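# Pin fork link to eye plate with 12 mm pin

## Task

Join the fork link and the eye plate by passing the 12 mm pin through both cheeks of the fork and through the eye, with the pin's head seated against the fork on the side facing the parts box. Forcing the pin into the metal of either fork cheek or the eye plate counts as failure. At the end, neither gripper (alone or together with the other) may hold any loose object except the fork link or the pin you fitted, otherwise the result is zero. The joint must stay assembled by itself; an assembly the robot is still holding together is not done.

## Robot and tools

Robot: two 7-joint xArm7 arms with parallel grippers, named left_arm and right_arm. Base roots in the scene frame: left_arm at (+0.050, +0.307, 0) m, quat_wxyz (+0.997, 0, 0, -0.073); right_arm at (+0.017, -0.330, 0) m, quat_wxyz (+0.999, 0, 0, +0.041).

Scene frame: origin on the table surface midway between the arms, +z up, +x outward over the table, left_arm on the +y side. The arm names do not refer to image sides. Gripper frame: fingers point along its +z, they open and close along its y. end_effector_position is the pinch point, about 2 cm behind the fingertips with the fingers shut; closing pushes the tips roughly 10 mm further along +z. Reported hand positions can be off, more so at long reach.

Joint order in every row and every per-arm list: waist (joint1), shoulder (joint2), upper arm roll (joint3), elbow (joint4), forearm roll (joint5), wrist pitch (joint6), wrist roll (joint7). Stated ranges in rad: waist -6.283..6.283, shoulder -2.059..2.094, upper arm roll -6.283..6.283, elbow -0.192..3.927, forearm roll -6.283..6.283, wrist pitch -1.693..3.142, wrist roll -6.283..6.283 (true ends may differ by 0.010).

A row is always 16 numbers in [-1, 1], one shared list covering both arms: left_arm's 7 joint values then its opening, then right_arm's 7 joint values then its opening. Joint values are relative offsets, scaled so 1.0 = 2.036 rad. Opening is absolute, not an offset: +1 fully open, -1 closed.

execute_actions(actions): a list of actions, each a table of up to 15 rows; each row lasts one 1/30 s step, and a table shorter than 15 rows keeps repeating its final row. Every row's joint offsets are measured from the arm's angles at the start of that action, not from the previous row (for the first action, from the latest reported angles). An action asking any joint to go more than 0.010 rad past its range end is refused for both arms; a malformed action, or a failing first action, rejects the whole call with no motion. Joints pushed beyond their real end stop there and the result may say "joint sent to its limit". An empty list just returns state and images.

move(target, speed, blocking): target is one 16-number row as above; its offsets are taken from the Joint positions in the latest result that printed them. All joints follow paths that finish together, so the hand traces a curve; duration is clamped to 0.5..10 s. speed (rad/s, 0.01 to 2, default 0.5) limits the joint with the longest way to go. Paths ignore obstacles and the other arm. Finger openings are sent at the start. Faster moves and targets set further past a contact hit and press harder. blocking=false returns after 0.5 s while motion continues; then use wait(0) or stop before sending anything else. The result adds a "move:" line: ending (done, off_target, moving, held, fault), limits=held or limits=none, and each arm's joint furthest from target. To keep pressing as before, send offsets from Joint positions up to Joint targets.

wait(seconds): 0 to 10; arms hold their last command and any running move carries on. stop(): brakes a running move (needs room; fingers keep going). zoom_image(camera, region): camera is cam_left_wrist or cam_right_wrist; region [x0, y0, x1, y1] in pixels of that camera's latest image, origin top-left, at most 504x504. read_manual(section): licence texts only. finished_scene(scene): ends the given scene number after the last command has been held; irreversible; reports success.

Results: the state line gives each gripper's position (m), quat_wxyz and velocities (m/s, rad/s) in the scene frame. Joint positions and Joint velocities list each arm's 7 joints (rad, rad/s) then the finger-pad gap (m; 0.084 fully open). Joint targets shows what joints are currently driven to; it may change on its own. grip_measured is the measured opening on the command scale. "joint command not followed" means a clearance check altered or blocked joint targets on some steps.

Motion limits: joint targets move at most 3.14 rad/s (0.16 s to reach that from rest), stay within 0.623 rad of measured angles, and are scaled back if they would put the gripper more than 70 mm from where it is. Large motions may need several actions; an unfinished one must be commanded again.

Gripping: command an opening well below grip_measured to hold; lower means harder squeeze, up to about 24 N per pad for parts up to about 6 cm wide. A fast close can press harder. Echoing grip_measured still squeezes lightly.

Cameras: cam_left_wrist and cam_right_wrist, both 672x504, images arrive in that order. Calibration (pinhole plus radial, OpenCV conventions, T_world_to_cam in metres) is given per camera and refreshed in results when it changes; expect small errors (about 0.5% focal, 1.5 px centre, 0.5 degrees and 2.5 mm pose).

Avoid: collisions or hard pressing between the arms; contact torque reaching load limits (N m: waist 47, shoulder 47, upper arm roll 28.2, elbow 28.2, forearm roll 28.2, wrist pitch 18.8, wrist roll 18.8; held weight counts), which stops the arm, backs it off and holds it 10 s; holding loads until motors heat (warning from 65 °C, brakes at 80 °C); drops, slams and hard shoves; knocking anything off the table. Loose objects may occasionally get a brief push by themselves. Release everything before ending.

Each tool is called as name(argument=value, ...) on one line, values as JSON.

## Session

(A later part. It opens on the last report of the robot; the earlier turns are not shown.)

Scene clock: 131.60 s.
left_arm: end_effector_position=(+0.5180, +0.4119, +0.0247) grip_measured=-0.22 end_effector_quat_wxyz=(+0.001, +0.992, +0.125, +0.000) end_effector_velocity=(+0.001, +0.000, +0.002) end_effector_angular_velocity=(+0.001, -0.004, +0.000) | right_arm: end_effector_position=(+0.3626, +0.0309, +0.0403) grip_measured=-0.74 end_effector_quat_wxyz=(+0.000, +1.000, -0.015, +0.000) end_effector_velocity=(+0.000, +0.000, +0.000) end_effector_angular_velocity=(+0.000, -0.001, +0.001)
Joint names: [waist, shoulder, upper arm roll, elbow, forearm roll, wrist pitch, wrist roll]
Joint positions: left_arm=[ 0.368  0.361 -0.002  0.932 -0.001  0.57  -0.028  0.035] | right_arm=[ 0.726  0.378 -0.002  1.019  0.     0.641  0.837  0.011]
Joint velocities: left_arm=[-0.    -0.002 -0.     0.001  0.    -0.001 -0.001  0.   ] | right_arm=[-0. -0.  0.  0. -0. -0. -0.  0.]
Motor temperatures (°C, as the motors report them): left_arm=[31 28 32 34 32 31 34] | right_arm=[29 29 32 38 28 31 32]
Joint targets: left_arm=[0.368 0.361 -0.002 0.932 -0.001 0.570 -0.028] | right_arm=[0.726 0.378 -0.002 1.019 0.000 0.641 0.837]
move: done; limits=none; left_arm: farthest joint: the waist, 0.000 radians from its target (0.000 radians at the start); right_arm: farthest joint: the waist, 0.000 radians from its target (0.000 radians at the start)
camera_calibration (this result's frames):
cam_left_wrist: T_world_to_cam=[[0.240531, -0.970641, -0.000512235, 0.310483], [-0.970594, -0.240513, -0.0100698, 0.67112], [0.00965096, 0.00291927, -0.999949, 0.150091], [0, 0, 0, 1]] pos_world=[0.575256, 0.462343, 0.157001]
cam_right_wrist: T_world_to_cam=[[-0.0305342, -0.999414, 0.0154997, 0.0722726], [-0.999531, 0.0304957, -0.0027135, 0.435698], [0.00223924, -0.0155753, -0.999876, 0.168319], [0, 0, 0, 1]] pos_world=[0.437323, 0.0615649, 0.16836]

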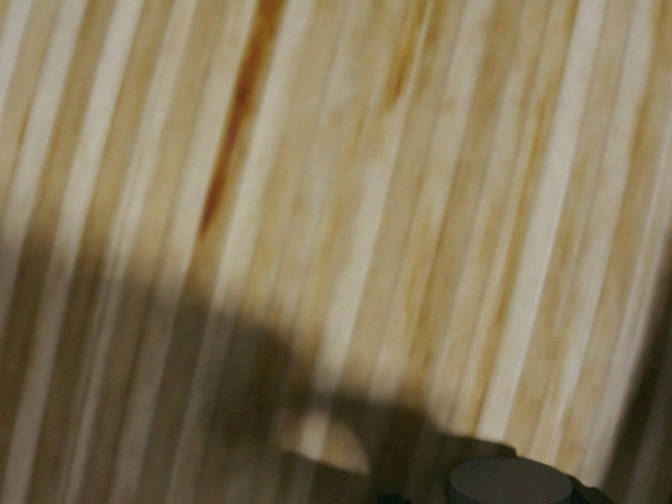

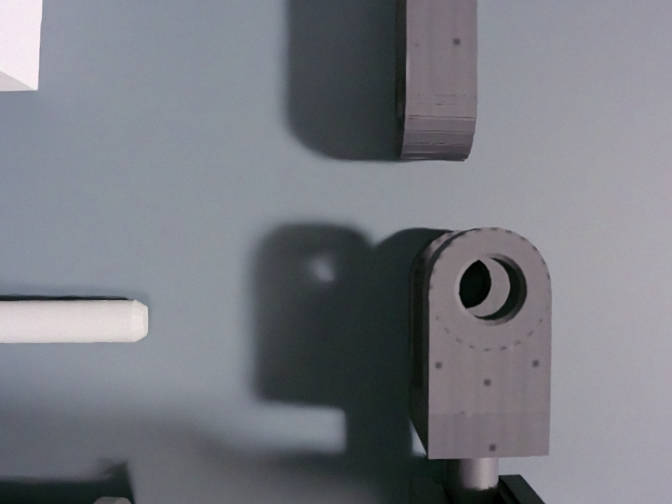

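move(target=[0,-0.12,0,0.03,0,0.15,0,-0.2,0,-0.08,0,0.01,0,0.09,0,-1], speed=0.3)

move(target=[-0.241,-0.232,0,-0.262,0,-0.0294,0.417,-0.2,-0.258,0.14,0,-0.1937,0,-0.847,0.3605,-1], speed=0.7)

move(target=[0,0,0,0,0,0,0,-0.2,0,0.0715,0,0,0,0,0,-1], speed=0.08)

Scene clock: 159.67 s.
left_arm: end_effector_position=(+0.5142, +0.4110, +0.1404) grip_measured=-0.21 end_effector_quat_wxyz=(+0.001, +0.992, +0.124, +0.000) end_effector_velocity=(+0.000, -0.001, +0.002) end_effector_angular_velocity=(-0.000, -0.002, -0.000) | right_arm: end_effector_position=(+0.3584, +0.0266, +0.1147) grip_measured=-0.74 end_effector_quat_wxyz=(+0.000, +1.000, -0.015, -0.000) end_effector_velocity=(+0.000, +0.000, +0.001) end_effector_angular_velocity=(+0.001, -0.002, +0.002)
Joint names: [waist, shoulder, upper arm roll, elbow, forearm roll, wrist pitch, wrist roll]
Joint positions: left_arm=[ 0.368  0.118 -0.002  0.993 -0.001  0.875 -0.028  0.035] | right_arm=[ 0.726  0.215 -0.002  1.039  0.     0.825  0.837  0.011]
Joint velocities: left_arm=[-0.    -0.003 -0.001  0.001 -0.001  0.002 -0.001  0.   ] | right_arm=[ 0.    -0.002 -0.     0.001 -0.001  0.001 -0.001  0.   ]
Motor temperatures (°C, as the motors report them): left_arm=[31 29 32 33 32 31 34] | right_arm=[29 29 32 38 28 31 32]
Joint targets: left_arm=[0.368 0.117 -0.002 0.993 -0.001 0.875 -0.028] | right_arm=[0.726 0.215 -0.002 1.040 0.000 0.825 0.837]
move: done; limits=none; left_arm: farthest joint: the shoulder, 0.001 radians from its target (0.244 radians at the start); right_arm: farthest joint: the waist, 0.000 radians from its target (0.000 radians at the start)
camera_calibration (this result's frames):
cam_left_wrist: T_world_to_cam=[[0.240157, -0.970734, -0.000607394, 0.310847], [-0.970691, -0.24014, -0.00962301, 0.668202], [0.00919553, 0.00290063, -0.999954, 0.266034], [0, 0, 0, 1]] pos_world=[0.571519, 0.46144, 0.272641]
cam_right_wrist: T_world_to_cam=[[-0.0306068, -0.999411, 0.0155114, 0.0666816], [-0.99953, 0.0305743, -0.00232641, 0.431762], [0.00185078, -0.0155754, -0.999877, 0.242766], [0, 0, 0, 1]] pos_world=[0.433151, 0.0572227, 0.242706]

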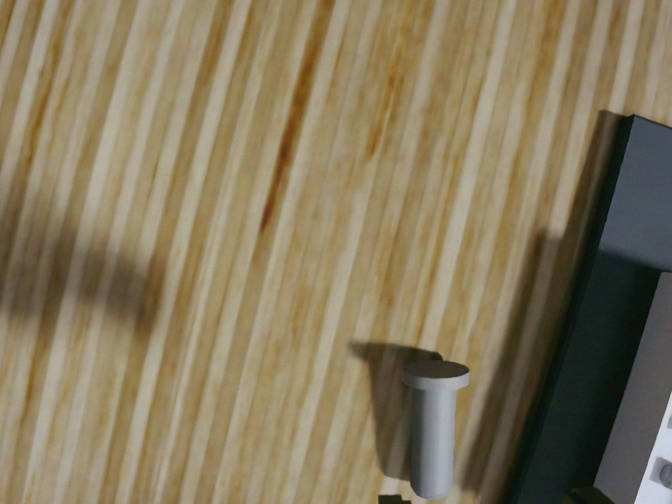

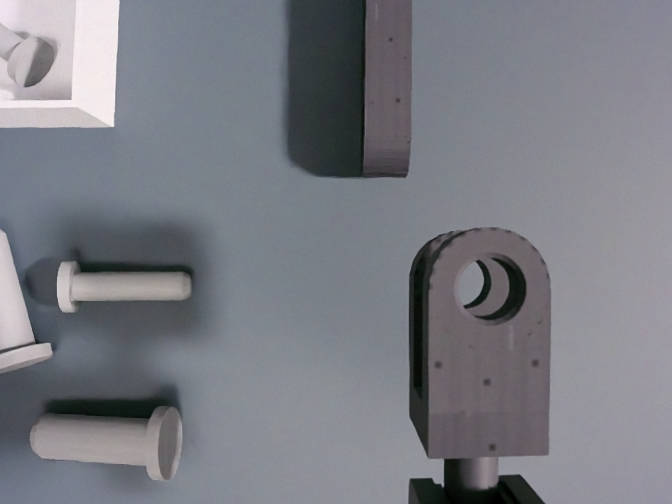

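Scene clock: 162.90 s.
left_arm: end_effector_position=(+0.3642, +0.2204, +0.1297) grip_measured=-0.21 end_effector_quat_wxyz=(+0.000, +0.855, -0.518, -0.000) end_effector_velocity=(-0.001, -0.000, -0.000) end_effector_angular_velocity=(+0.001, +0.001, -0.003) | right_arm: end_effector_position=(+0.5628, -0.1719, +0.1106) grip_measured=-0.74 end_effector_quat_wxyz=(-0.399, +0.693, -0.521, +0.300) end_effector_velocity=(+0.000, -0.001, +0.000) end_effector_angular_velocity=(+0.001, -0.001, -0.002)
Joint names: [waist, shoulder, upper arm roll, elbow, forearm roll, wrist pitch, wrist roll]
Joint positions: left_arm=[-0.123 -0.355 -0.002  0.459 -0.001  0.815  0.821  0.035] | right_arm=[ 0.201  0.5   -0.002  0.645 -0.    -0.899  1.571  0.011]
Joint velocities: left_arm=[-0.001 -0.    -0.001 -0.001  0.001  0.     0.001 -0.   ] | right_arm=[-0.001  0.    -0.001 -0.001  0.    -0.002  0.001  0.   ]
Motor temperatures (°C, as the motors report them): left_arm=[31 29 32 34 32 31 34] | right_arm=[29 29 32 38 28 31 32]
Joint targets: left_arm=[-0.123 -0.355 -0.002 0.459 -0.001 0.815 0.821] | right_arm=[0.201 0.500 -0.002 0.645 0.000 -0.900 1.571]
move: done; limits=none; left_arm: farthest joint: the waist, 0.000 radians from its target (0.490 radians at the start); right_arm: farthest joint: the elbow, 0.001 radians from its target (0.395 radians at the start)
camera_calibration (this result's frames):
cam_left_wrist: T_world_to_cam=[[-0.889605, -0.456729, -0.000964751, 0.460076], [-0.456703, 0.889573, -0.00906604, 0.0405384], [0.00499894, -0.00762459, -0.999958, 0.26112], [0, 0, 0, 1]] pos_world=[0.426495, 0.176059, 0.26192]
cam_right_wrist: T_world_to_cam=[[-0.494818, -0.143658, -0.85704, 0.379476], [-0.276267, 0.961079, -0.00159226, 0.394881], [0.823912, 0.235984, -0.515248, -0.237832], [0, 0, 0, 1]] pos_world=[0.492817, -0.268873, 0.203312]

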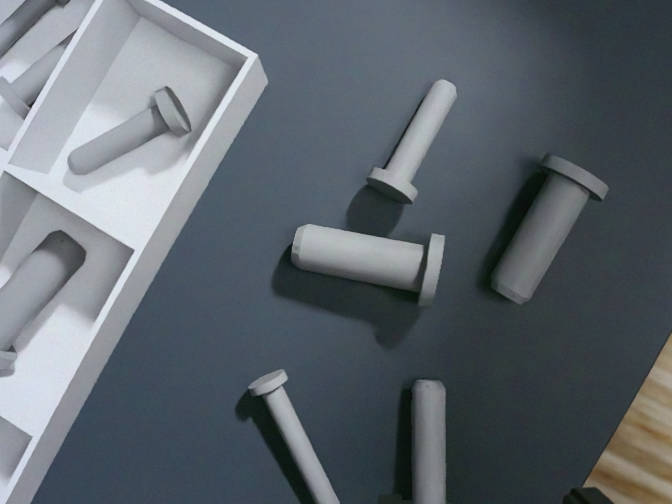

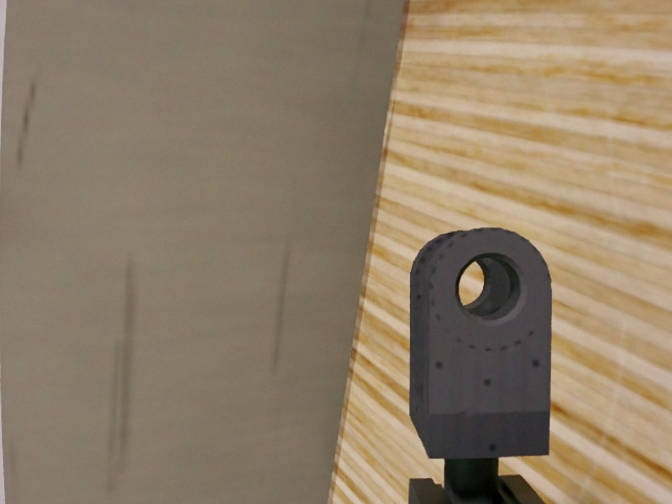

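Scene clock: 165.17 s.
left_arm: end_effector_position=(+0.3642, +0.2204, +0.1297) grip_measured=-0.21 end_effector_quat_wxyz=(+0.000, +0.855, -0.518, -0.000) end_effector_velocity=(+0.000, +0.000, +0.000) end_effector_angular_velocity=(-0.000, -0.001, -0.000) | right_arm: end_effector_position=(+0.5353, -0.1799, +0.0300) grip_measured=-0.74 end_effector_quat_wxyz=(-0.347, +0.720, -0.541, +0.261) end_effector_velocity=(-0.001, -0.001, -0.002) end_effector_angular_velocity=(-0.000, +0.004, -0.001)
Joint names: [waist, shoulder, upper arm roll, elbow, forearm roll, wrist pitch, wrist roll]
Joint positions: left_arm=[-0.123 -0.355 -0.002  0.459 -0.001  0.815  0.821  0.035] | right_arm=[ 0.201  0.645 -0.002  0.645 -0.    -0.899  1.571  0.011]
Joint velocities: left_arm=[-0.001  0.     0.001  0.001  0.001 -0.     0.    -0.   ] | right_arm=[-0.     0.003  0.    -0.     0.     0.001  0.001 -0.   ]
Motor temperatures (°C, as the motors report them): left_arm=[31 29 32 34 32 31 34] | right_arm=[29 29 32 37 28 31 32]
Joint targets: left_arm=[-0.123 -0.355 -0.002 0.459 -0.001 0.815 0.821] | right_arm=[0.201 0.646 -0.002 0.645 -0.000 -0.899 1.571]
move: done; limits=none; left_arm: farthest joint: the waist, 0.000 radians from its target (0.000 radians at the start); right_arm: farthest joint: the waist, 0.000 radians from its target (0.000 radians at the start)
camera_calibration (this result's frames):
cam_left_wrist: T_world_to_cam=[[-0.889605, -0.456729, -0.000964768, 0.460076], [-0.456703, 0.889573, -0.00906601, 0.0405383], [0.00499894, -0.00762456, -0.999958, 0.26112], [0, 0, 0, 1]] pos_world=[0.426495, 0.176059, 0.26192]
cam_right_wrist: T_world_to_cam=[[-0.608529, -0.176807, -0.773584, 0.348148], [-0.276523, 0.961005, -0.00211961, 0.395002], [0.743793, 0.212624, -0.63369, -0.212599], [0, 0, 0, 1]] pos_world=[0.479215, -0.27284, 0.135437]

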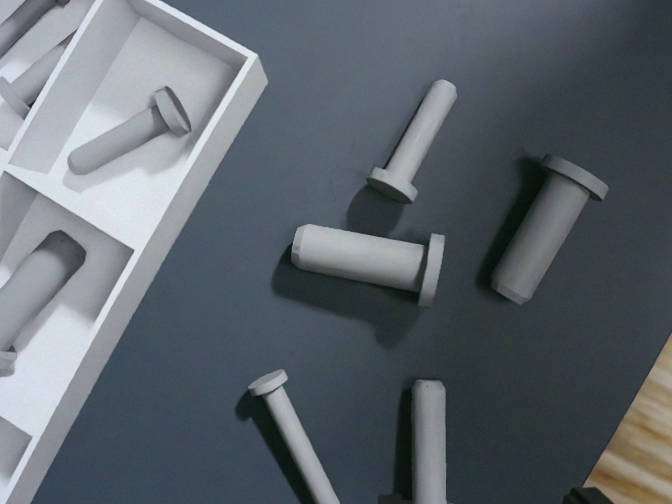

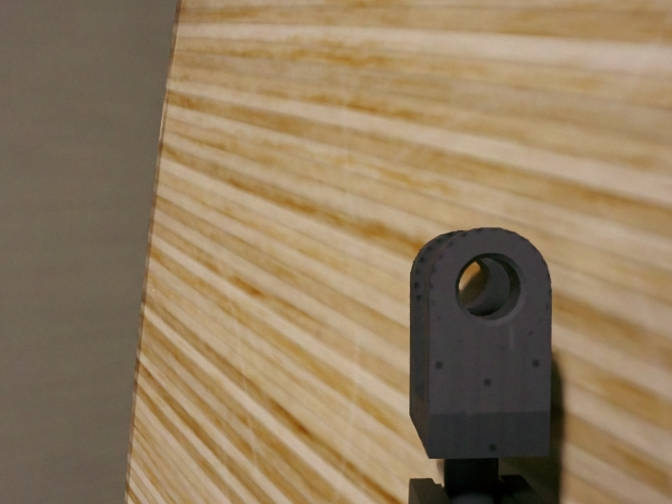

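move(target=[0.0077,0.1424,0,-0.0413,0,-0.1842,0.0077,-0.2,0,0.002,0,0,0,0,0,-1], speed=0.2)

move(target=[0,0,0,0,0,0,0,-1,0,0,0,0,0,0,0,-0.55])

move(target=[0,0,0,0,0,0,0,-1,0,-0.064,0,-0.0683,0,-0.007,0,-0.55], speed=0.08)

Scene clock: 190.87 s.
left_arm: end_effector_position=(+0.3656, +0.2253, +0.0346) grip_measured=-0.21 end_effector_quat_wxyz=(+0.000, +0.855, -0.518, +0.000) end_effector_velocity=(+0.000, +0.000, -0.001) end_effector_angular_velocity=(-0.000, -0.000, +0.001) | right_arm: end_effector_position=(+0.5345, -0.1801, +0.0280) grip_measured=-0.74 end_effector_quat_wxyz=(-0.346, +0.721, -0.541, +0.260) end_effector_velocity=(-0.000, +0.000, +0.000) end_effector_angular_velocity=(-0.000, -0.000, +0.001)
Joint names: [waist, shoulder, upper arm roll, elbow, forearm roll, wrist pitch, wrist roll]
Joint positions: left_arm=[-0.107 -0.065 -0.002  0.376 -0.001  0.44   0.837  0.035] | right_arm=[ 0.201  0.649 -0.002  0.646 -0.    -0.9    1.571  0.011]
Joint velocities: left_arm=[ 0.     0.002  0.    -0.    -0.001 -0.003  0.001 -0.   ] | right_arm=[ 0.    -0.    -0.    -0.    -0.001 -0.    -0.     0.   ]
Motor temperatures (°C, as the motors report them): left_arm=[31 28 32 34 32 31 34] | right_arm=[29 29 32 36 28 31 32]
Joint targets: left_arm=[-0.107 -0.065 -0.002 0.375 -0.001 0.440 0.837] | right_arm=[0.201 0.650 -0.002 0.645 -0.000 -0.899 1.571]
move: done; limits=none; left_arm: farthest joint: the elbow, 0.001 radians from its target (0.085 radians at the start); right_arm: farthest joint: the elbow, 0.001 radians from its target (0.000 radians at the start)
camera_calibration (this result's frames):
cam_left_wrist: T_world_to_cam=[[-0.889515, -0.456903, -0.00188029, 0.463546], [-0.456864, 0.889481, -0.00996093, 0.036045], [0.00622365, -0.00800136, -0.999949, 0.165738], [0, 0, 0, 1]] pos_world=[0.427767, 0.18106, 0.16696]
cam_right_wrist: T_world_to_cam=[[-0.611131, -0.177618, -0.771343, 0.347259], [-0.276615, 0.960978, -0.00212498, 0.395006], [0.741622, 0.212067, -0.636416, -0.212083], [0, 0, 0, 1]] pos_world=[0.478771, -0.272936, 0.133722]

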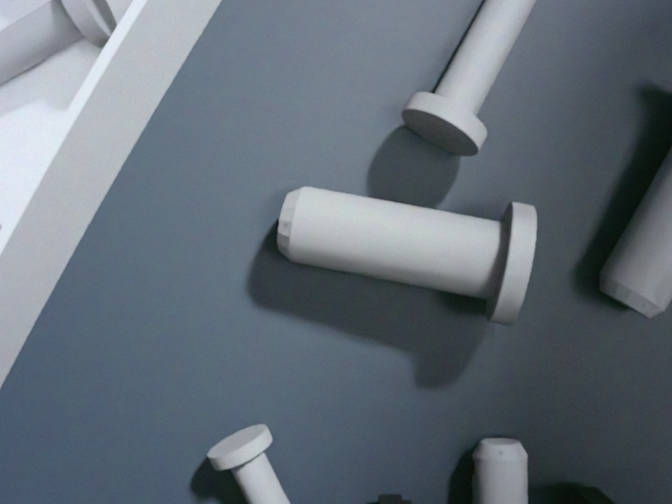

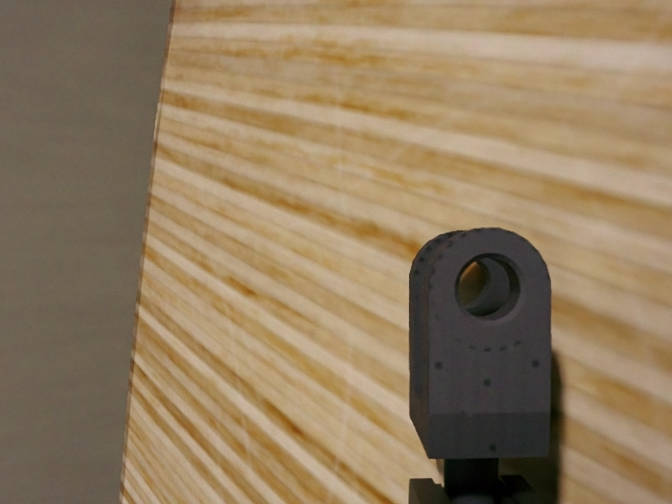

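Scene clock: 191.37 s.
left_arm: end_effector_position=(+0.3656, +0.2253, +0.0346) grip_measured=-0.74 end_effector_quat_wxyz=(+0.000, +0.855, -0.518, +0.000) end_effector_velocity=(+0.000, +0.000, +0.000) end_effector_angular_velocity=(-0.001, -0.000, +0.003) | right_arm: end_effector_position=(+0.5345, -0.1801, +0.0279) grip_measured=-0.57 end_effector_quat_wxyz=(-0.346, +0.721, -0.541, +0.260) end_effector_velocity=(+0.000, -0.000, +0.000) end_effector_angular_velocity=(+0.000, -0.001, -0.001)
Joint names: [waist, shoulder, upper arm roll, elbow, forearm roll, wrist pitch, wrist roll]
Joint positions: left_arm=[-0.107 -0.065 -0.002  0.376 -0.001  0.44   0.837  0.011] | right_arm=[ 0.201  0.649 -0.002  0.645 -0.    -0.9    1.571  0.019]
Joint velocities: left_arm=[ 0.001 -0.     0.    -0.    -0.003 -0.     0.     0.   ] | right_arm=[-0.    -0.    -0.     0.     0.001 -0.001 -0.     0.   ]
Motor temperatures (°C, as the motors report them): left_arm=[31 28 32 34 32 31 34] | right_arm=[29 29 32 36 28 31 32]
Joint targets: left_arm=[-0.107 -0.065 -0.002 0.376 -0.001 0.440 0.837] | right_arm=[0.201 0.649 -0.002 0.646 -0.000 -0.900 1.571]
move: done; limits=none; left_arm: farthest joint: the waist, 0.000 radians from its target (0.000 radians at the start); right_arm: farthest joint: the elbow, 0.001 radians from its target (0.000 radians at the start)
camera_calibration (this result's frames):
cam_left_wrist: T_world_to_cam=[[-0.889517, -0.456898, -0.00182827, 0.463522], [-0.45686, 0.889483, -0.00991469, 0.036024], [0.00615622, -0.00798402, -0.999949, 0.165741], [0, 0, 0, 1]] pos_world=[0.427749, 0.181063, 0.166937]
cam_right_wrist: T_world_to_cam=[[-0.611323, -0.177634, -0.771188, 0.347246], [-0.276532, 0.961002, -0.00214784, 0.395011], [0.741495, 0.211945, -0.636604, -0.212044], [0, 0, 0, 1]] pos_world=[0.478742, -0.272982, 0.133652]

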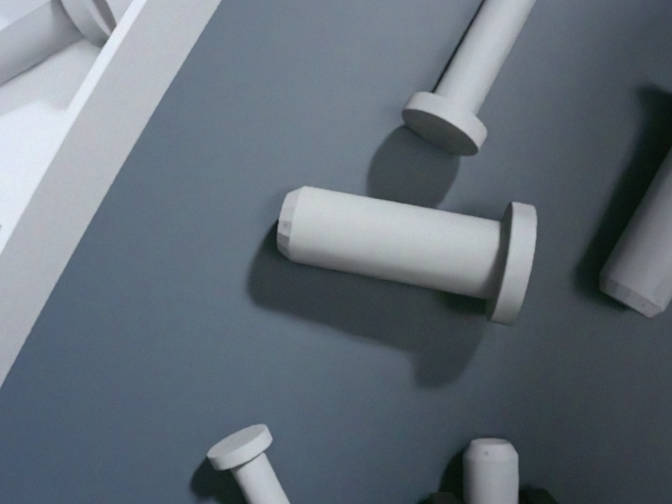

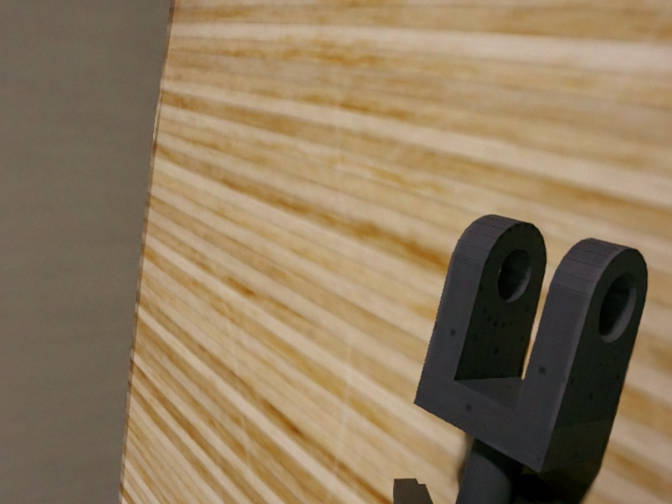

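Scene clock: 193.53 s.
left_arm: end_effector_position=(+0.3656, +0.2253, +0.0346) grip_measured=-0.74 end_effector_quat_wxyz=(+0.000, +0.855, -0.518, +0.000) end_effector_velocity=(-0.000, +0.000, -0.000) end_effector_angular_velocity=(+0.000, +0.000, +0.001) | right_arm: end_effector_position=(+0.5052, -0.1886, +0.0553) grip_measured=-0.57 end_effector_quat_wxyz=(-0.348, +0.720, -0.541, +0.262) end_effector_velocity=(-0.001, -0.000, +0.000) end_effector_angular_velocity=(-0.000, +0.000, -0.000)
Joint names: [waist, shoulder, upper arm roll, elbow, forearm roll, wrist pitch, wrist roll]
Joint positions: left_arm=[-0.107 -0.065 -0.002  0.376 -0.001  0.44   0.837  0.011] | right_arm=[ 0.201  0.519 -0.002  0.507 -0.    -0.914  1.571  0.019]
Joint velocities: left_arm=[ 0.001  0.    -0.    -0.     0.    -0.    -0.    -0.   ] | right_arm=[-0.    -0.003 -0.    -0.003 -0.     0.     0.    -0.   ]
Motor temperatures (°C, as the motors report them): left_arm=[31 28 32 34 32 31 34] | right_arm=[29 29 32 36 28 31 32]
Joint targets: left_arm=[-0.107 -0.065 -0.002 0.376 -0.001 0.440 0.837] | right_arm=[0.201 0.519 -0.002 0.506 -0.000 -0.914 1.571]
move: done; limits=none; left_arm: farthest joint: the waist, 0.000 radians from its target (0.000 radians at the start); right_arm: farthest joint: the shoulder, 0.001 radians from its target (0.131 radians at the start)
camera_calibration (this result's frames):
cam_left_wrist: T_world_to_cam=[[-0.889517, -0.456898, -0.00182824, 0.463522], [-0.456861, 0.889483, -0.00991469, 0.0360241], [0.00615619, -0.00798404, -0.999949, 0.165741], [0, 0, 0, 1]] pos_world=[0.427749, 0.181063, 0.166937]
cam_right_wrist: T_world_to_cam=[[-0.607335, -0.176253, -0.774648, 0.347397], [-0.276414, 0.961037, -0.00194974, 0.395061], [0.744808, 0.212939, -0.63239, -0.172871], [0, 0, 0, 1]] pos_world=[0.448943, -0.281628, 0.160559]

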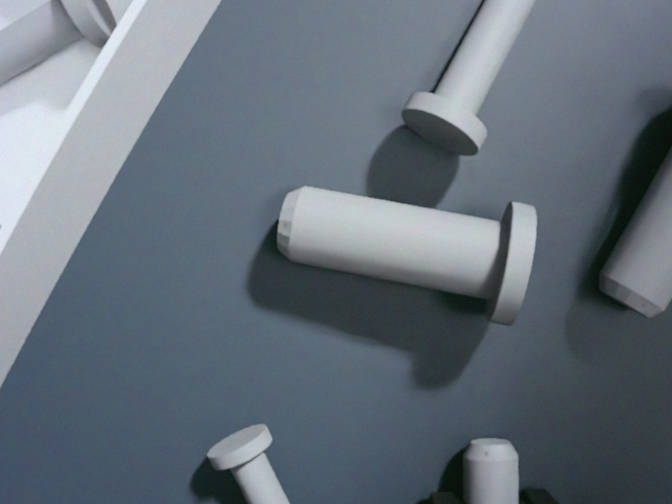

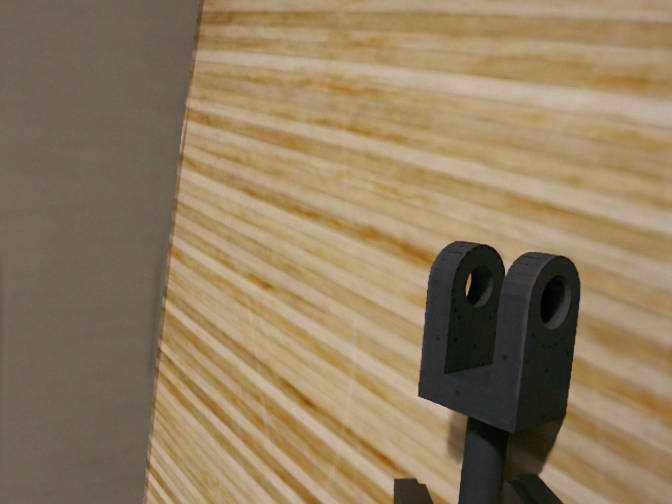

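move(target=[0,-0.115,0,0.012,0,0.05,0,-1,0,-0.13,0,0,0,0,0,0.2], speed=0.3)

move(target=[-0.19,0,0,0,0,-0.29,1,-1,0,0.0515,0,0.371,0,0.8925,0.12,0.2], speed=0.8)

Scene clock: 220.47 s.
left_arm: end_effector_position=(+0.3968, +0.2173, +0.1135) grip_measured=-0.74 end_effector_quat_wxyz=(-0.022, +0.853, -0.517, +0.075) end_effector_velocity=(+0.000, +0.000, +0.001) end_effector_angular_velocity=(-0.000, -0.002, +0.000) | right_arm: end_effector_position=(+0.5413, -0.1781, +0.1953) grip_measured=+0.19 end_effector_quat_wxyz=(-0.440, +0.668, -0.502, +0.331) end_effector_velocity=(+0.001, -0.000, +0.002) end_effector_angular_velocity=(+0.002, -0.003, -0.002)
Joint names: [waist, shoulder, upper arm roll, elbow, forearm roll, wrist pitch, wrist roll]
Joint positions: left_arm=[-0.107 -0.299 -0.002  0.4   -0.001  0.542  0.837  0.011] | right_arm=[ 0.201  0.255 -0.002  0.507 -0.    -0.914  1.571  0.052]
Joint velocities: left_arm=[ 0.001 -0.002 -0.     0.     0.     0.     0.    -0.   ] | right_arm=[ 0.    -0.003 -0.     0.001  0.002  0.     0.001 -0.   ]
Motor temperatures (°C, as the motors report them): left_arm=[31 28 32 33 32 31 34] | right_arm=[29 29 32 35 28 31 32]
Joint targets: left_arm=[-0.107 -0.299 -0.002 0.400 -0.001 0.542 0.837] | right_arm=[0.201 0.255 -0.002 0.507 -0.000 -0.914 1.571]
move: done; limits=none; left_arm: farthest joint: the elbow, 0.001 radians from its target (0.025 radians at the start); right_arm: farthest joint: the shoulder, 0.001 radians from its target (0.265 radians at the start)
camera_calibration (this result's frames):
cam_left_wrist: T_world_to_cam=[[-0.880448, -0.459201, -0.118091, 0.497853], [-0.447489, 0.887098, -0.113181, 0.0667633], [0.156731, -0.0468058, -0.986532, 0.191521], [0, 0, 0, 1]] pos_world=[0.438192, 0.178353, 0.25529]
cam_right_wrist: T_world_to_cam=[[-0.392259, -0.113559, -0.912818, 0.40138], [-0.276052, 0.961142, -0.000944305, 0.394822], [0.877455, 0.251615, -0.408365, -0.222115], [0, 0, 0, 1]] pos_world=[0.461332, -0.278012, 0.276056]

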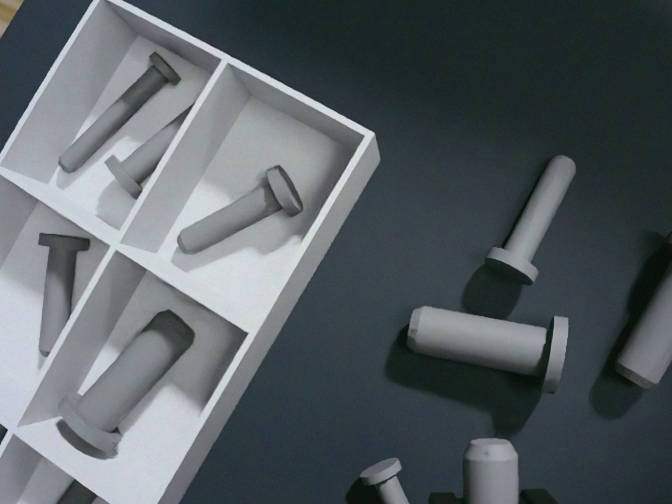

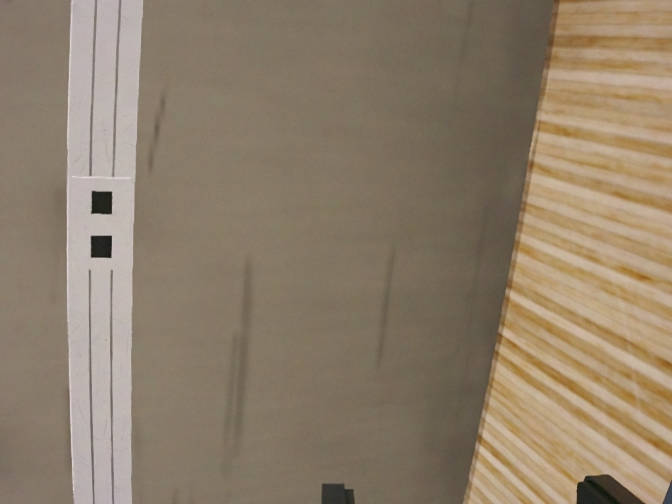

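Scene clock: 223.80 s.
left_arm: end_effector_position=(+0.4275, +0.0263, +0.2171) grip_measured=-0.74 end_effector_quat_wxyz=(+0.328, +0.171, +0.915, -0.160) end_effector_velocity=(+0.000, -0.000, +0.000) end_effector_angular_velocity=(+0.001, -0.002, -0.003) | right_arm: end_effector_position=(+0.5401, -0.1785, +0.1194) grip_measured=+0.19 end_effector_quat_wxyz=(+0.001, +0.720, -0.694, -0.000) end_effector_velocity=(-0.000, -0.000, -0.000) end_effector_angular_velocity=(-0.001, +0.001, -0.001)
Joint names: [waist, shoulder, upper arm roll, elbow, forearm roll, wrist pitch, wrist roll]
Joint positions: left_arm=[-0.494 -0.299 -0.002  0.4   -0.001 -0.048  2.872  0.011] | right_arm=[ 0.201  0.36  -0.002  1.262 -0.     0.903  1.815  0.052]
Joint velocities: left_arm=[-0.001  0.     0.     0.     0.001 -0.001  0.002 -0.   ] | right_arm=[-0.     0.001  0.     0.001 -0.     0.002  0.001 -0.   ]
Motor temperatures (°C, as the motors report them): left_arm=[31 28 32 34 32 31 34] | right_arm=[29 29 32 35 28 31 32]
Joint targets: left_arm=[-0.494 -0.299 -0.002 0.400 -0.001 -0.048 2.872] | right_arm=[0.201 0.360 -0.002 1.262 -0.000 0.903 1.815]
move: done; limits=none; left_arm: farthest joint: the wrist roll, 0.001 radians from its target (2.036 radians at the start); right_arm: farthest joint: the elbow, 0.001 radians from its target (0.756 radians at the start)
camera_calibration (this result's frames):
cam_left_wrist: T_world_to_cam=[[0.42444, 0.887746, -0.178207, -0.130805], [0.728839, -0.218186, 0.648991, -0.377674], [0.537257, -0.405341, -0.739631, 0.0731447], [0, 0, 0, 1]] pos_world=[0.291484, 0.0633666, 0.275896]
cam_right_wrist: T_world_to_cam=[[-0.999174, -0.0373205, 0.016054, 0.561983], [-0.0373773, 0.999296, -0.00325091, 0.272971], [-0.0159214, -0.00384829, -0.999866, 0.25561], [0, 0, 0, 1]] pos_world=[0.575792, -0.250821, 0.247441]

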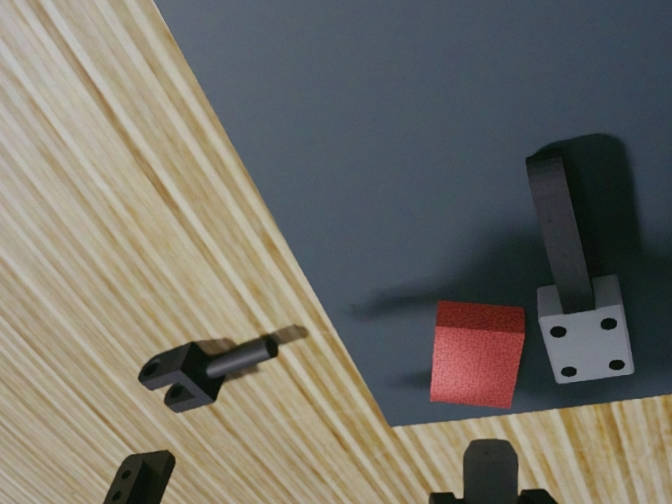

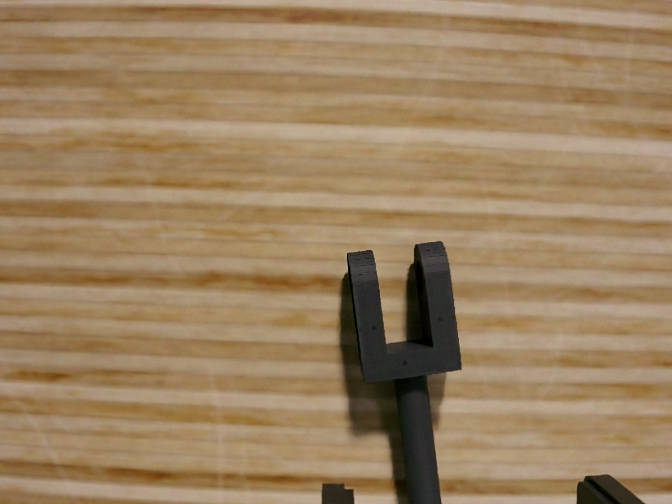

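move(target=[0.13,0,0,0,0,0,0,-1,0,0.0815,0,-0.0255,0,-0.1075,-0.06,0.2], speed=0.15)

move(target=[0,0,0,0,0,0,0,-1,0,0,0,0,0,0,0,-1])

Scene clock: 234.23 s.
left_arm: end_effector_position=(+0.4878, +0.1345, +0.2171) grip_measured=-0.74 end_effector_quat_wxyz=(+0.346, +0.049, +0.930, -0.116) end_effector_velocity=(+0.001, +0.001, +0.001) end_effector_angular_velocity=(-0.001, -0.001, +0.002) | right_arm: end_effector_position=(+0.5403, -0.1784, +0.0262) grip_measured=+0.19 end_effector_quat_wxyz=(+0.000, +0.761, -0.648, +0.000) end_effector_velocity=(-0.000, -0.000, -0.001) end_effector_angular_velocity=(-0.001, +0.001, +0.004)
Joint names: [waist, shoulder, upper arm roll, elbow, forearm roll, wrist pitch, wrist roll]
Joint positions: left_arm=[-0.229 -0.299 -0.002  0.4   -0.001 -0.048  2.872  0.011] | right_arm=[ 0.201  0.526 -0.002  1.21  -0.     0.684  1.693  0.052]
Joint velocities: left_arm=[ 0.002  0.     0.001  0.001  0.001 -0.001 -0.001 -0.   ] | right_arm=[ 0.     0.002  0.    -0.001 -0.001 -0.002 -0.003  0.   ]
Motor temperatures (°C, as the motors report them): left_arm=[31 28 32 34 32 31 34] | right_arm=[29 29 32 37 28 31 32]
Joint targets: left_arm=[-0.229 -0.299 -0.002 0.400 -0.001 -0.048 2.872] | right_arm=[0.201 0.526 -0.002 1.210 -0.000 0.684 1.693]
move: done; limits=none; left_arm: farthest joint: the waist, 0.000 radians from its target (0.264 radians at the start); right_arm: farthest joint: the wrist roll, 0.001 radians from its target (0.123 radians at the start)
camera_calibration (this result's frames):
cam_left_wrist: T_world_to_cam=[[0.17794, 0.967777, -0.178169, -0.142957], [0.760514, -0.0203498, 0.649002, -0.440046], [0.624464, -0.250984, -0.73963, 0.0213277], [0, 0, 0, 1]] pos_world=[0.346781, 0.134749, 0.275895]
cam_right_wrist: T_world_to_cam=[[-0.987204, -0.158771, 0.0148161, 0.535611], [-0.158834, 0.9873, -0.00319654, 0.336144], [-0.0141204, -0.00550895, -0.999885, 0.161131], [0, 0, 0, 1]] pos_world=[0.584424, -0.245948, 0.154251]

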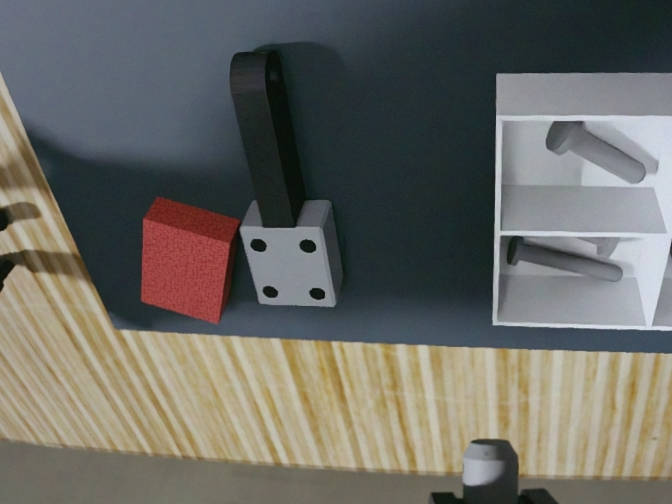

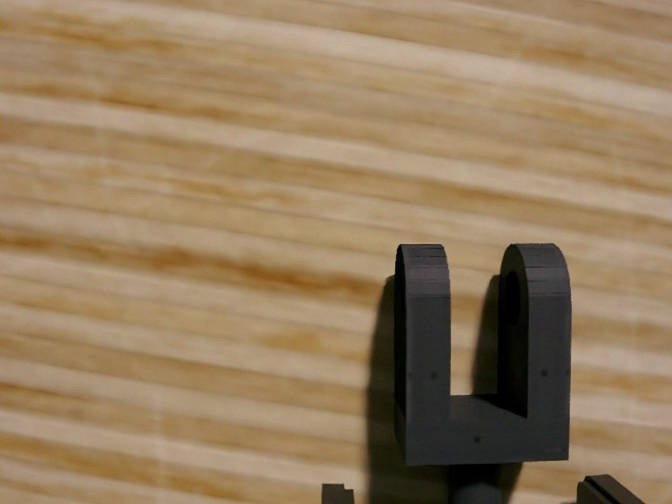

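Scene clock: 234.73 s.
left_arm: end_effector_position=(+0.4878, +0.1345, +0.2171) grip_measured=-0.74 end_effector_quat_wxyz=(+0.346, +0.049, +0.930, -0.116) end_effector_velocity=(+0.001, -0.000, +0.001) end_effector_angular_velocity=(-0.001, -0.001, -0.000) | right_arm: end_effector_position=(+0.5403, -0.1784, +0.0261) grip_measured=-0.74 end_effector_quat_wxyz=(+0.000, +0.761, -0.648, +0.000) end_effector_velocity=(+0.000, +0.000, +0.000) end_effector_angular_velocity=(-0.001, -0.001, +0.001)
Joint names: [waist, shoulder, upper arm roll, elbow, forearm roll, wrist pitch, wrist roll]
Joint positions: left_arm=[-0.229 -0.299 -0.002  0.4   -0.001 -0.048  2.872  0.011] | right_arm=[ 0.201  0.526 -0.002  1.21  -0.     0.684  1.693  0.011]
Joint velocities: left_arm=[-0.     0.     0.     0.002 -0.     0.001 -0.    -0.   ] | right_arm=[ 0.001 -0.     0.     0.    -0.001 -0.     0.001 -0.   ]
Motor temperatures (°C, as the motors report them): left_arm=[31 28 32 34 32 31 34] | right_arm=[29 29 32 37 28 31 32]
Joint targets: left_arm=[-0.229 -0.299 -0.002 0.400 -0.001 -0.048 2.872] | right_arm=[0.201 0.526 -0.002 1.210 -0.000 0.684 1.693]
move: done; limits=none; left_arm: farthest joint: the waist, 0.000 radians from its target (0.000 radians at the start); right_arm: farthest joint: the waist, 0.000 radians from its target (0.000 radians at the start)
camera_calibration (this result's frames):
cam_left_wrist: T_world_to_cam=[[0.177946, 0.967776, -0.178168, -0.142957], [0.760514, -0.0203551, 0.649002, -0.440045], [0.624462, -0.250987, -0.73963, 0.0213288], [0, 0, 0, 1]] pos_world=[0.34678, 0.134747, 0.275895]
cam_right_wrist: T_world_to_cam=[[-0.9872, -0.158793, 0.0148544, 0.535591], [-0.158857, 0.987296, -0.00320365, 0.336155], [-0.0141569, -0.00552236, -0.999885, 0.16112], [0, 0, 0, 1]] pos_world=[0.584417, -0.245947, 0.154223]

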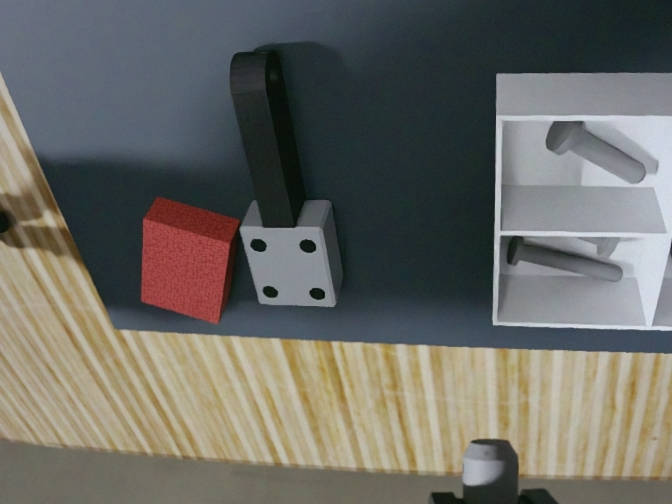

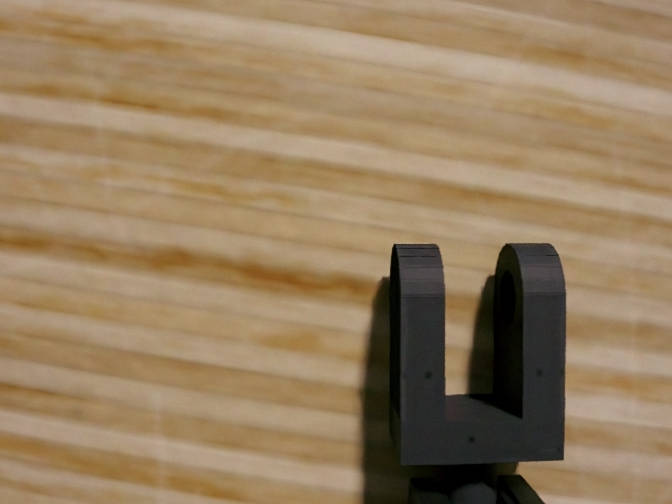

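move(target=[0.2,0,0,0,0,0.2,-0.3,-1,0,-0.0815,0,0.0255,0,0.1075,0,-1])

move(target=[0,0,0,0,0,0,-0.5,-1,0.2343,0.021,0,-0.0398,0,-0.0612,-0.4435,-1], speed=0.6)

Scene clock: 247.47 s.
left_arm: end_effector_position=(+0.4493, +0.3193, +0.1383) grip_measured=-0.74 end_effector_quat_wxyz=(+0.154, -0.434, +0.885, -0.070) end_effector_velocity=(-0.001, +0.001, -0.001) end_effector_angular_velocity=(-0.002, +0.003, +0.006) | right_arm: end_effector_position=(+0.5401, -0.1785, +0.1195) grip_measured=-0.74 end_effector_quat_wxyz=(+0.001, +0.761, -0.649, -0.000) end_effector_velocity=(+0.000, -0.000, +0.001) end_effector_angular_velocity=(+0.000, -0.000, +0.001)
Joint names: [waist, shoulder, upper arm roll, elbow, forearm roll, wrist pitch, wrist roll]
Joint positions: left_arm=[ 0.177 -0.299 -0.002  0.4   -0.001  0.359  2.262  0.011] | right_arm=[ 0.201  0.36  -0.002  1.262 -0.     0.903  1.693  0.011]
Joint velocities: left_arm=[ 0.001  0.     0.001 -0.001 -0.001  0.002 -0.003  0.   ] | right_arm=[-0.    -0.001 -0.     0.001 -0.     0.001 -0.001  0.   ]
Motor temperatures (°C, as the motors report them): left_arm=[31 28 32 34 32 32 34] | right_arm=[29 30 32 37 28 31 32]
Joint targets: left_arm=[0.178 -0.299 -0.002 0.400 -0.001 0.359 2.261] | right_arm=[0.201 0.360 -0.002 1.262 -0.000 0.903 1.693]
move: done; limits=none; left_arm: farthest joint: the waist, 0.001 radians from its target (0.408 radians at the start); right_arm: farthest joint: the waist, 0.000 radians from its target (0.000 radians at the start)
camera_calibration (this result's frames):
cam_left_wrist: T_world_to_cam=[[-0.741592, 0.61945, -0.257532, 0.206365], [0.584507, 0.785034, 0.205115, -0.472598], [0.32923, 0.00158259, -0.944248, 0.113732], [0, 0, 0, 1]] pos_world=[0.391831, 0.242993, 0.257474]
cam_right_wrist: T_world_to_cam=[[-0.9872, -0.158673, 0.0161107, 0.533862], [-0.158742, 0.987315, -0.00310637, 0.336358], [-0.0154134, -0.00562406, -0.999865, 0.255082], [0, 0, 0, 1]] pos_world=[0.584354, -0.245948, 0.247492]

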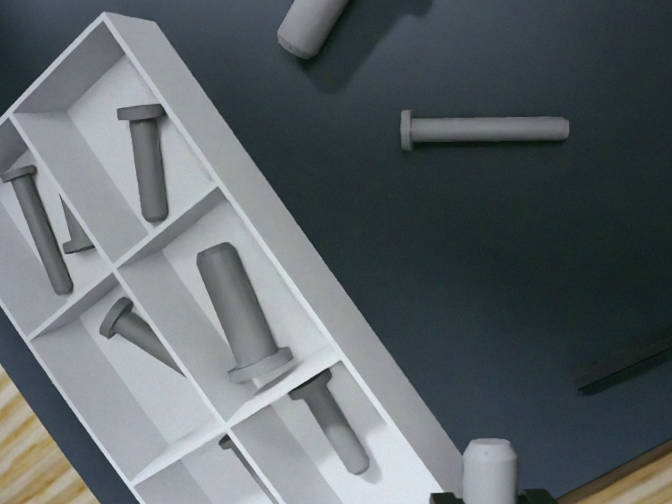

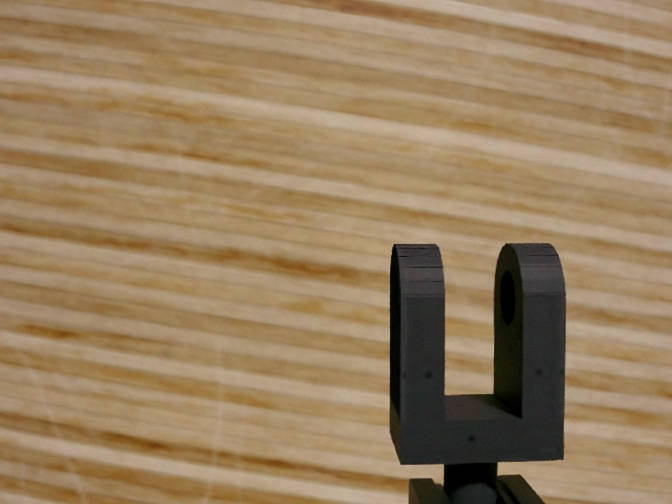

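Scene clock: 249.90 s.
left_arm: end_effector_position=(+0.4493, +0.3193, +0.1383) grip_measured=-0.74 end_effector_quat_wxyz=(-0.101, +0.810, -0.562, +0.136) end_effector_velocity=(-0.000, -0.000, -0.000) end_effector_angular_velocity=(-0.000, +0.001, +0.000) | right_arm: end_effector_position=(+0.4049, +0.0377, +0.0749) grip_measured=-0.74 end_effector_quat_wxyz=(+0.000, +1.000, -0.016, +0.000) end_effector_velocity=(-0.001, +0.001, -0.000) end_effector_angular_velocity=(+0.000, -0.000, +0.004)
Joint names: [waist, shoulder, upper arm roll, elbow, forearm roll, wrist pitch, wrist roll]
Joint positions: left_arm=[ 0.177 -0.299 -0.002  0.4   -0.001  0.359  1.244  0.011] | right_arm=[ 0.678  0.403 -0.002  1.181 -0.     0.778  0.791  0.011]
Joint velocities: left_arm=[-0.001  0.     0.001  0.     0.002  0.001 -0.002 -0.   ] | right_arm=[ 0.002  0.001  0.    -0.    -0.    -0.001 -0.002  0.   ]
Motor temperatures (°C, as the motors report them): left_arm=[31 28 32 34 32 32 34] | right_arm=[29 30 32 37 28 31 32]
Joint targets: left_arm=[0.177 -0.299 -0.002 0.400 -0.001 0.359 1.244] | right_arm=[0.678 0.403 -0.002 1.181 -0.000 0.778 0.791]
move: done; limits=none; left_arm: farthest joint: the waist, 0.000 radians from its target (0.000 radians at the start); right_arm: farthest joint: the wrist roll, 0.001 radians from its target (0.903 radians at the start)
camera_calibration (this result's frames):
cam_left_wrist: T_world_to_cam=[[-0.884024, -0.342429, -0.318188, 0.585869], [-0.322913, 0.939542, -0.113967, -0.070057], [0.337976, 0.00199733, -0.941152, 0.109241], [0, 0, 0, 1]] pos_world=[0.458379, 0.266222, 0.281245]
cam_right_wrist: T_world_to_cam=[[-0.0322162, -0.999357, 0.0157258, 0.0804798], [-0.999479, 0.0321793, -0.00259558, 0.477755], [0.00208787, -0.0158013, -0.999873, 0.202929], [0, 0, 0, 1]] pos_world=[0.479675, 0.0682608, 0.202878]

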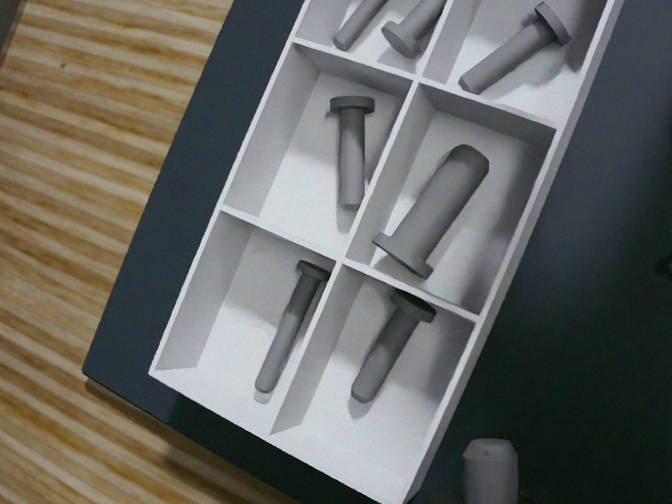

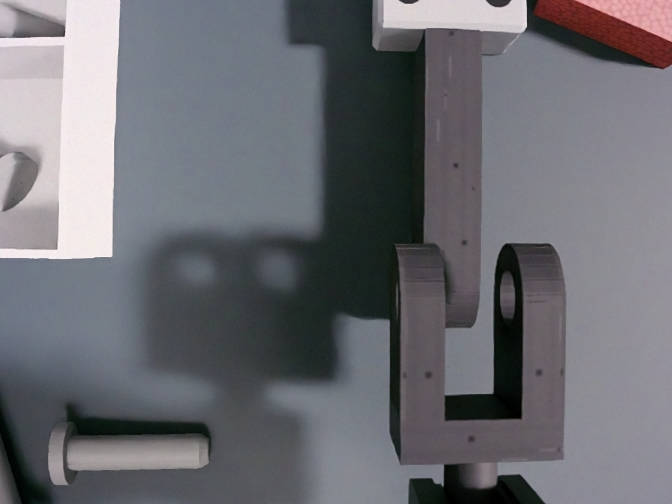

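move(target=[0,0,0,0,0,0,0,-1,0,0.0165,0,-0.0036,0,-0.02,0,-1], speed=0.03)

Scene clock: 260.90 s.
left_arm: end_effector_position=(+0.4493, +0.3193, +0.1383) grip_measured=-0.74 end_effector_quat_wxyz=(-0.101, +0.810, -0.562, +0.136) end_effector_velocity=(-0.000, -0.000, +0.000) end_effector_angular_velocity=(+0.001, -0.000, -0.002) | right_arm: end_effector_position=(+0.4052, +0.0382, +0.0578) grip_measured=-0.74 end_effector_quat_wxyz=(+0.000, +1.000, -0.016, +0.000) end_effector_velocity=(-0.000, -0.000, -0.002) end_effector_angular_velocity=(-0.002, +0.002, -0.001)
Joint names: [waist, shoulder, upper arm roll, elbow, forearm roll, wrist pitch, wrist roll]
Joint positions: left_arm=[ 0.177 -0.299 -0.002  0.4   -0.001  0.359  1.244  0.011] | right_arm=[ 0.678  0.436 -0.002  1.174 -0.     0.738  0.791  0.011]
Joint velocities: left_arm=[-0.001 -0.001 -0.001 -0.001  0.001  0.    -0.     0.   ] | right_arm=[-0.     0.003 -0.    -0.001 -0.    -0.002  0.001 -0.   ]
Motor temperatures (°C, as the motors report them): left_arm=[31 28 32 34 32 32 34] | right_arm=[29 30 32 38 28 31 32]
Joint targets: left_arm=[0.177 -0.299 -0.002 0.400 -0.001 0.359 1.244] | right_arm=[0.678 0.436 -0.002 1.173 -0.000 0.738 0.791]
move: done; limits=none; left_arm: farthest joint: the waist, 0.000 radians from its target (0.000 radians at the start); right_arm: farthest joint: the shoulder, 0.001 radians from its target (0.034 radians at the start)
camera_calibration (this result's frames):
cam_left_wrist: T_world_to_cam=[[-0.884024, -0.34243, -0.318188, 0.585869], [-0.322914, 0.939541, -0.113967, -0.0700566], [0.337976, 0.00199736, -0.941152, 0.109241], [0, 0, 0, 1]] pos_world=[0.458379, 0.266222, 0.281245]
cam_right_wrist: T_world_to_cam=[[-0.0318428, -0.999379, 0.0150864, 0.081158], [-0.999489, 0.0317984, -0.00316991, 0.47802], [0.00268822, -0.0151796, -0.999881, 0.185572], [0, 0, 0, 1]] pos_world=[0.479861, 0.0687242, 0.185841]

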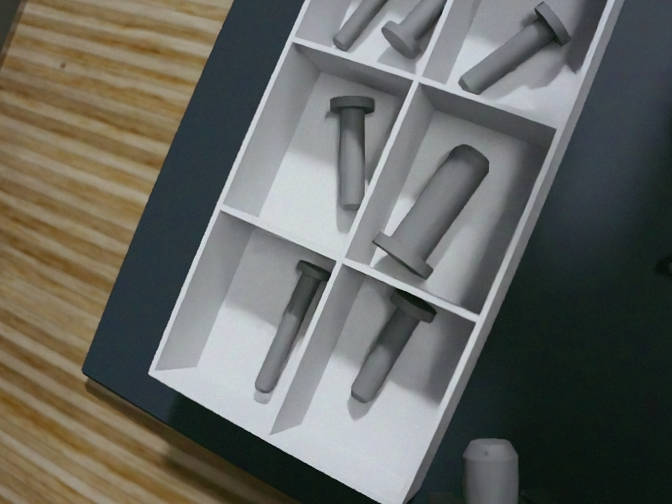

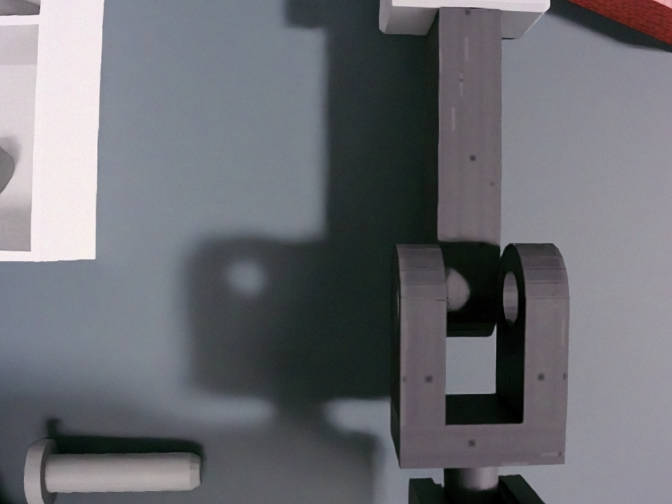

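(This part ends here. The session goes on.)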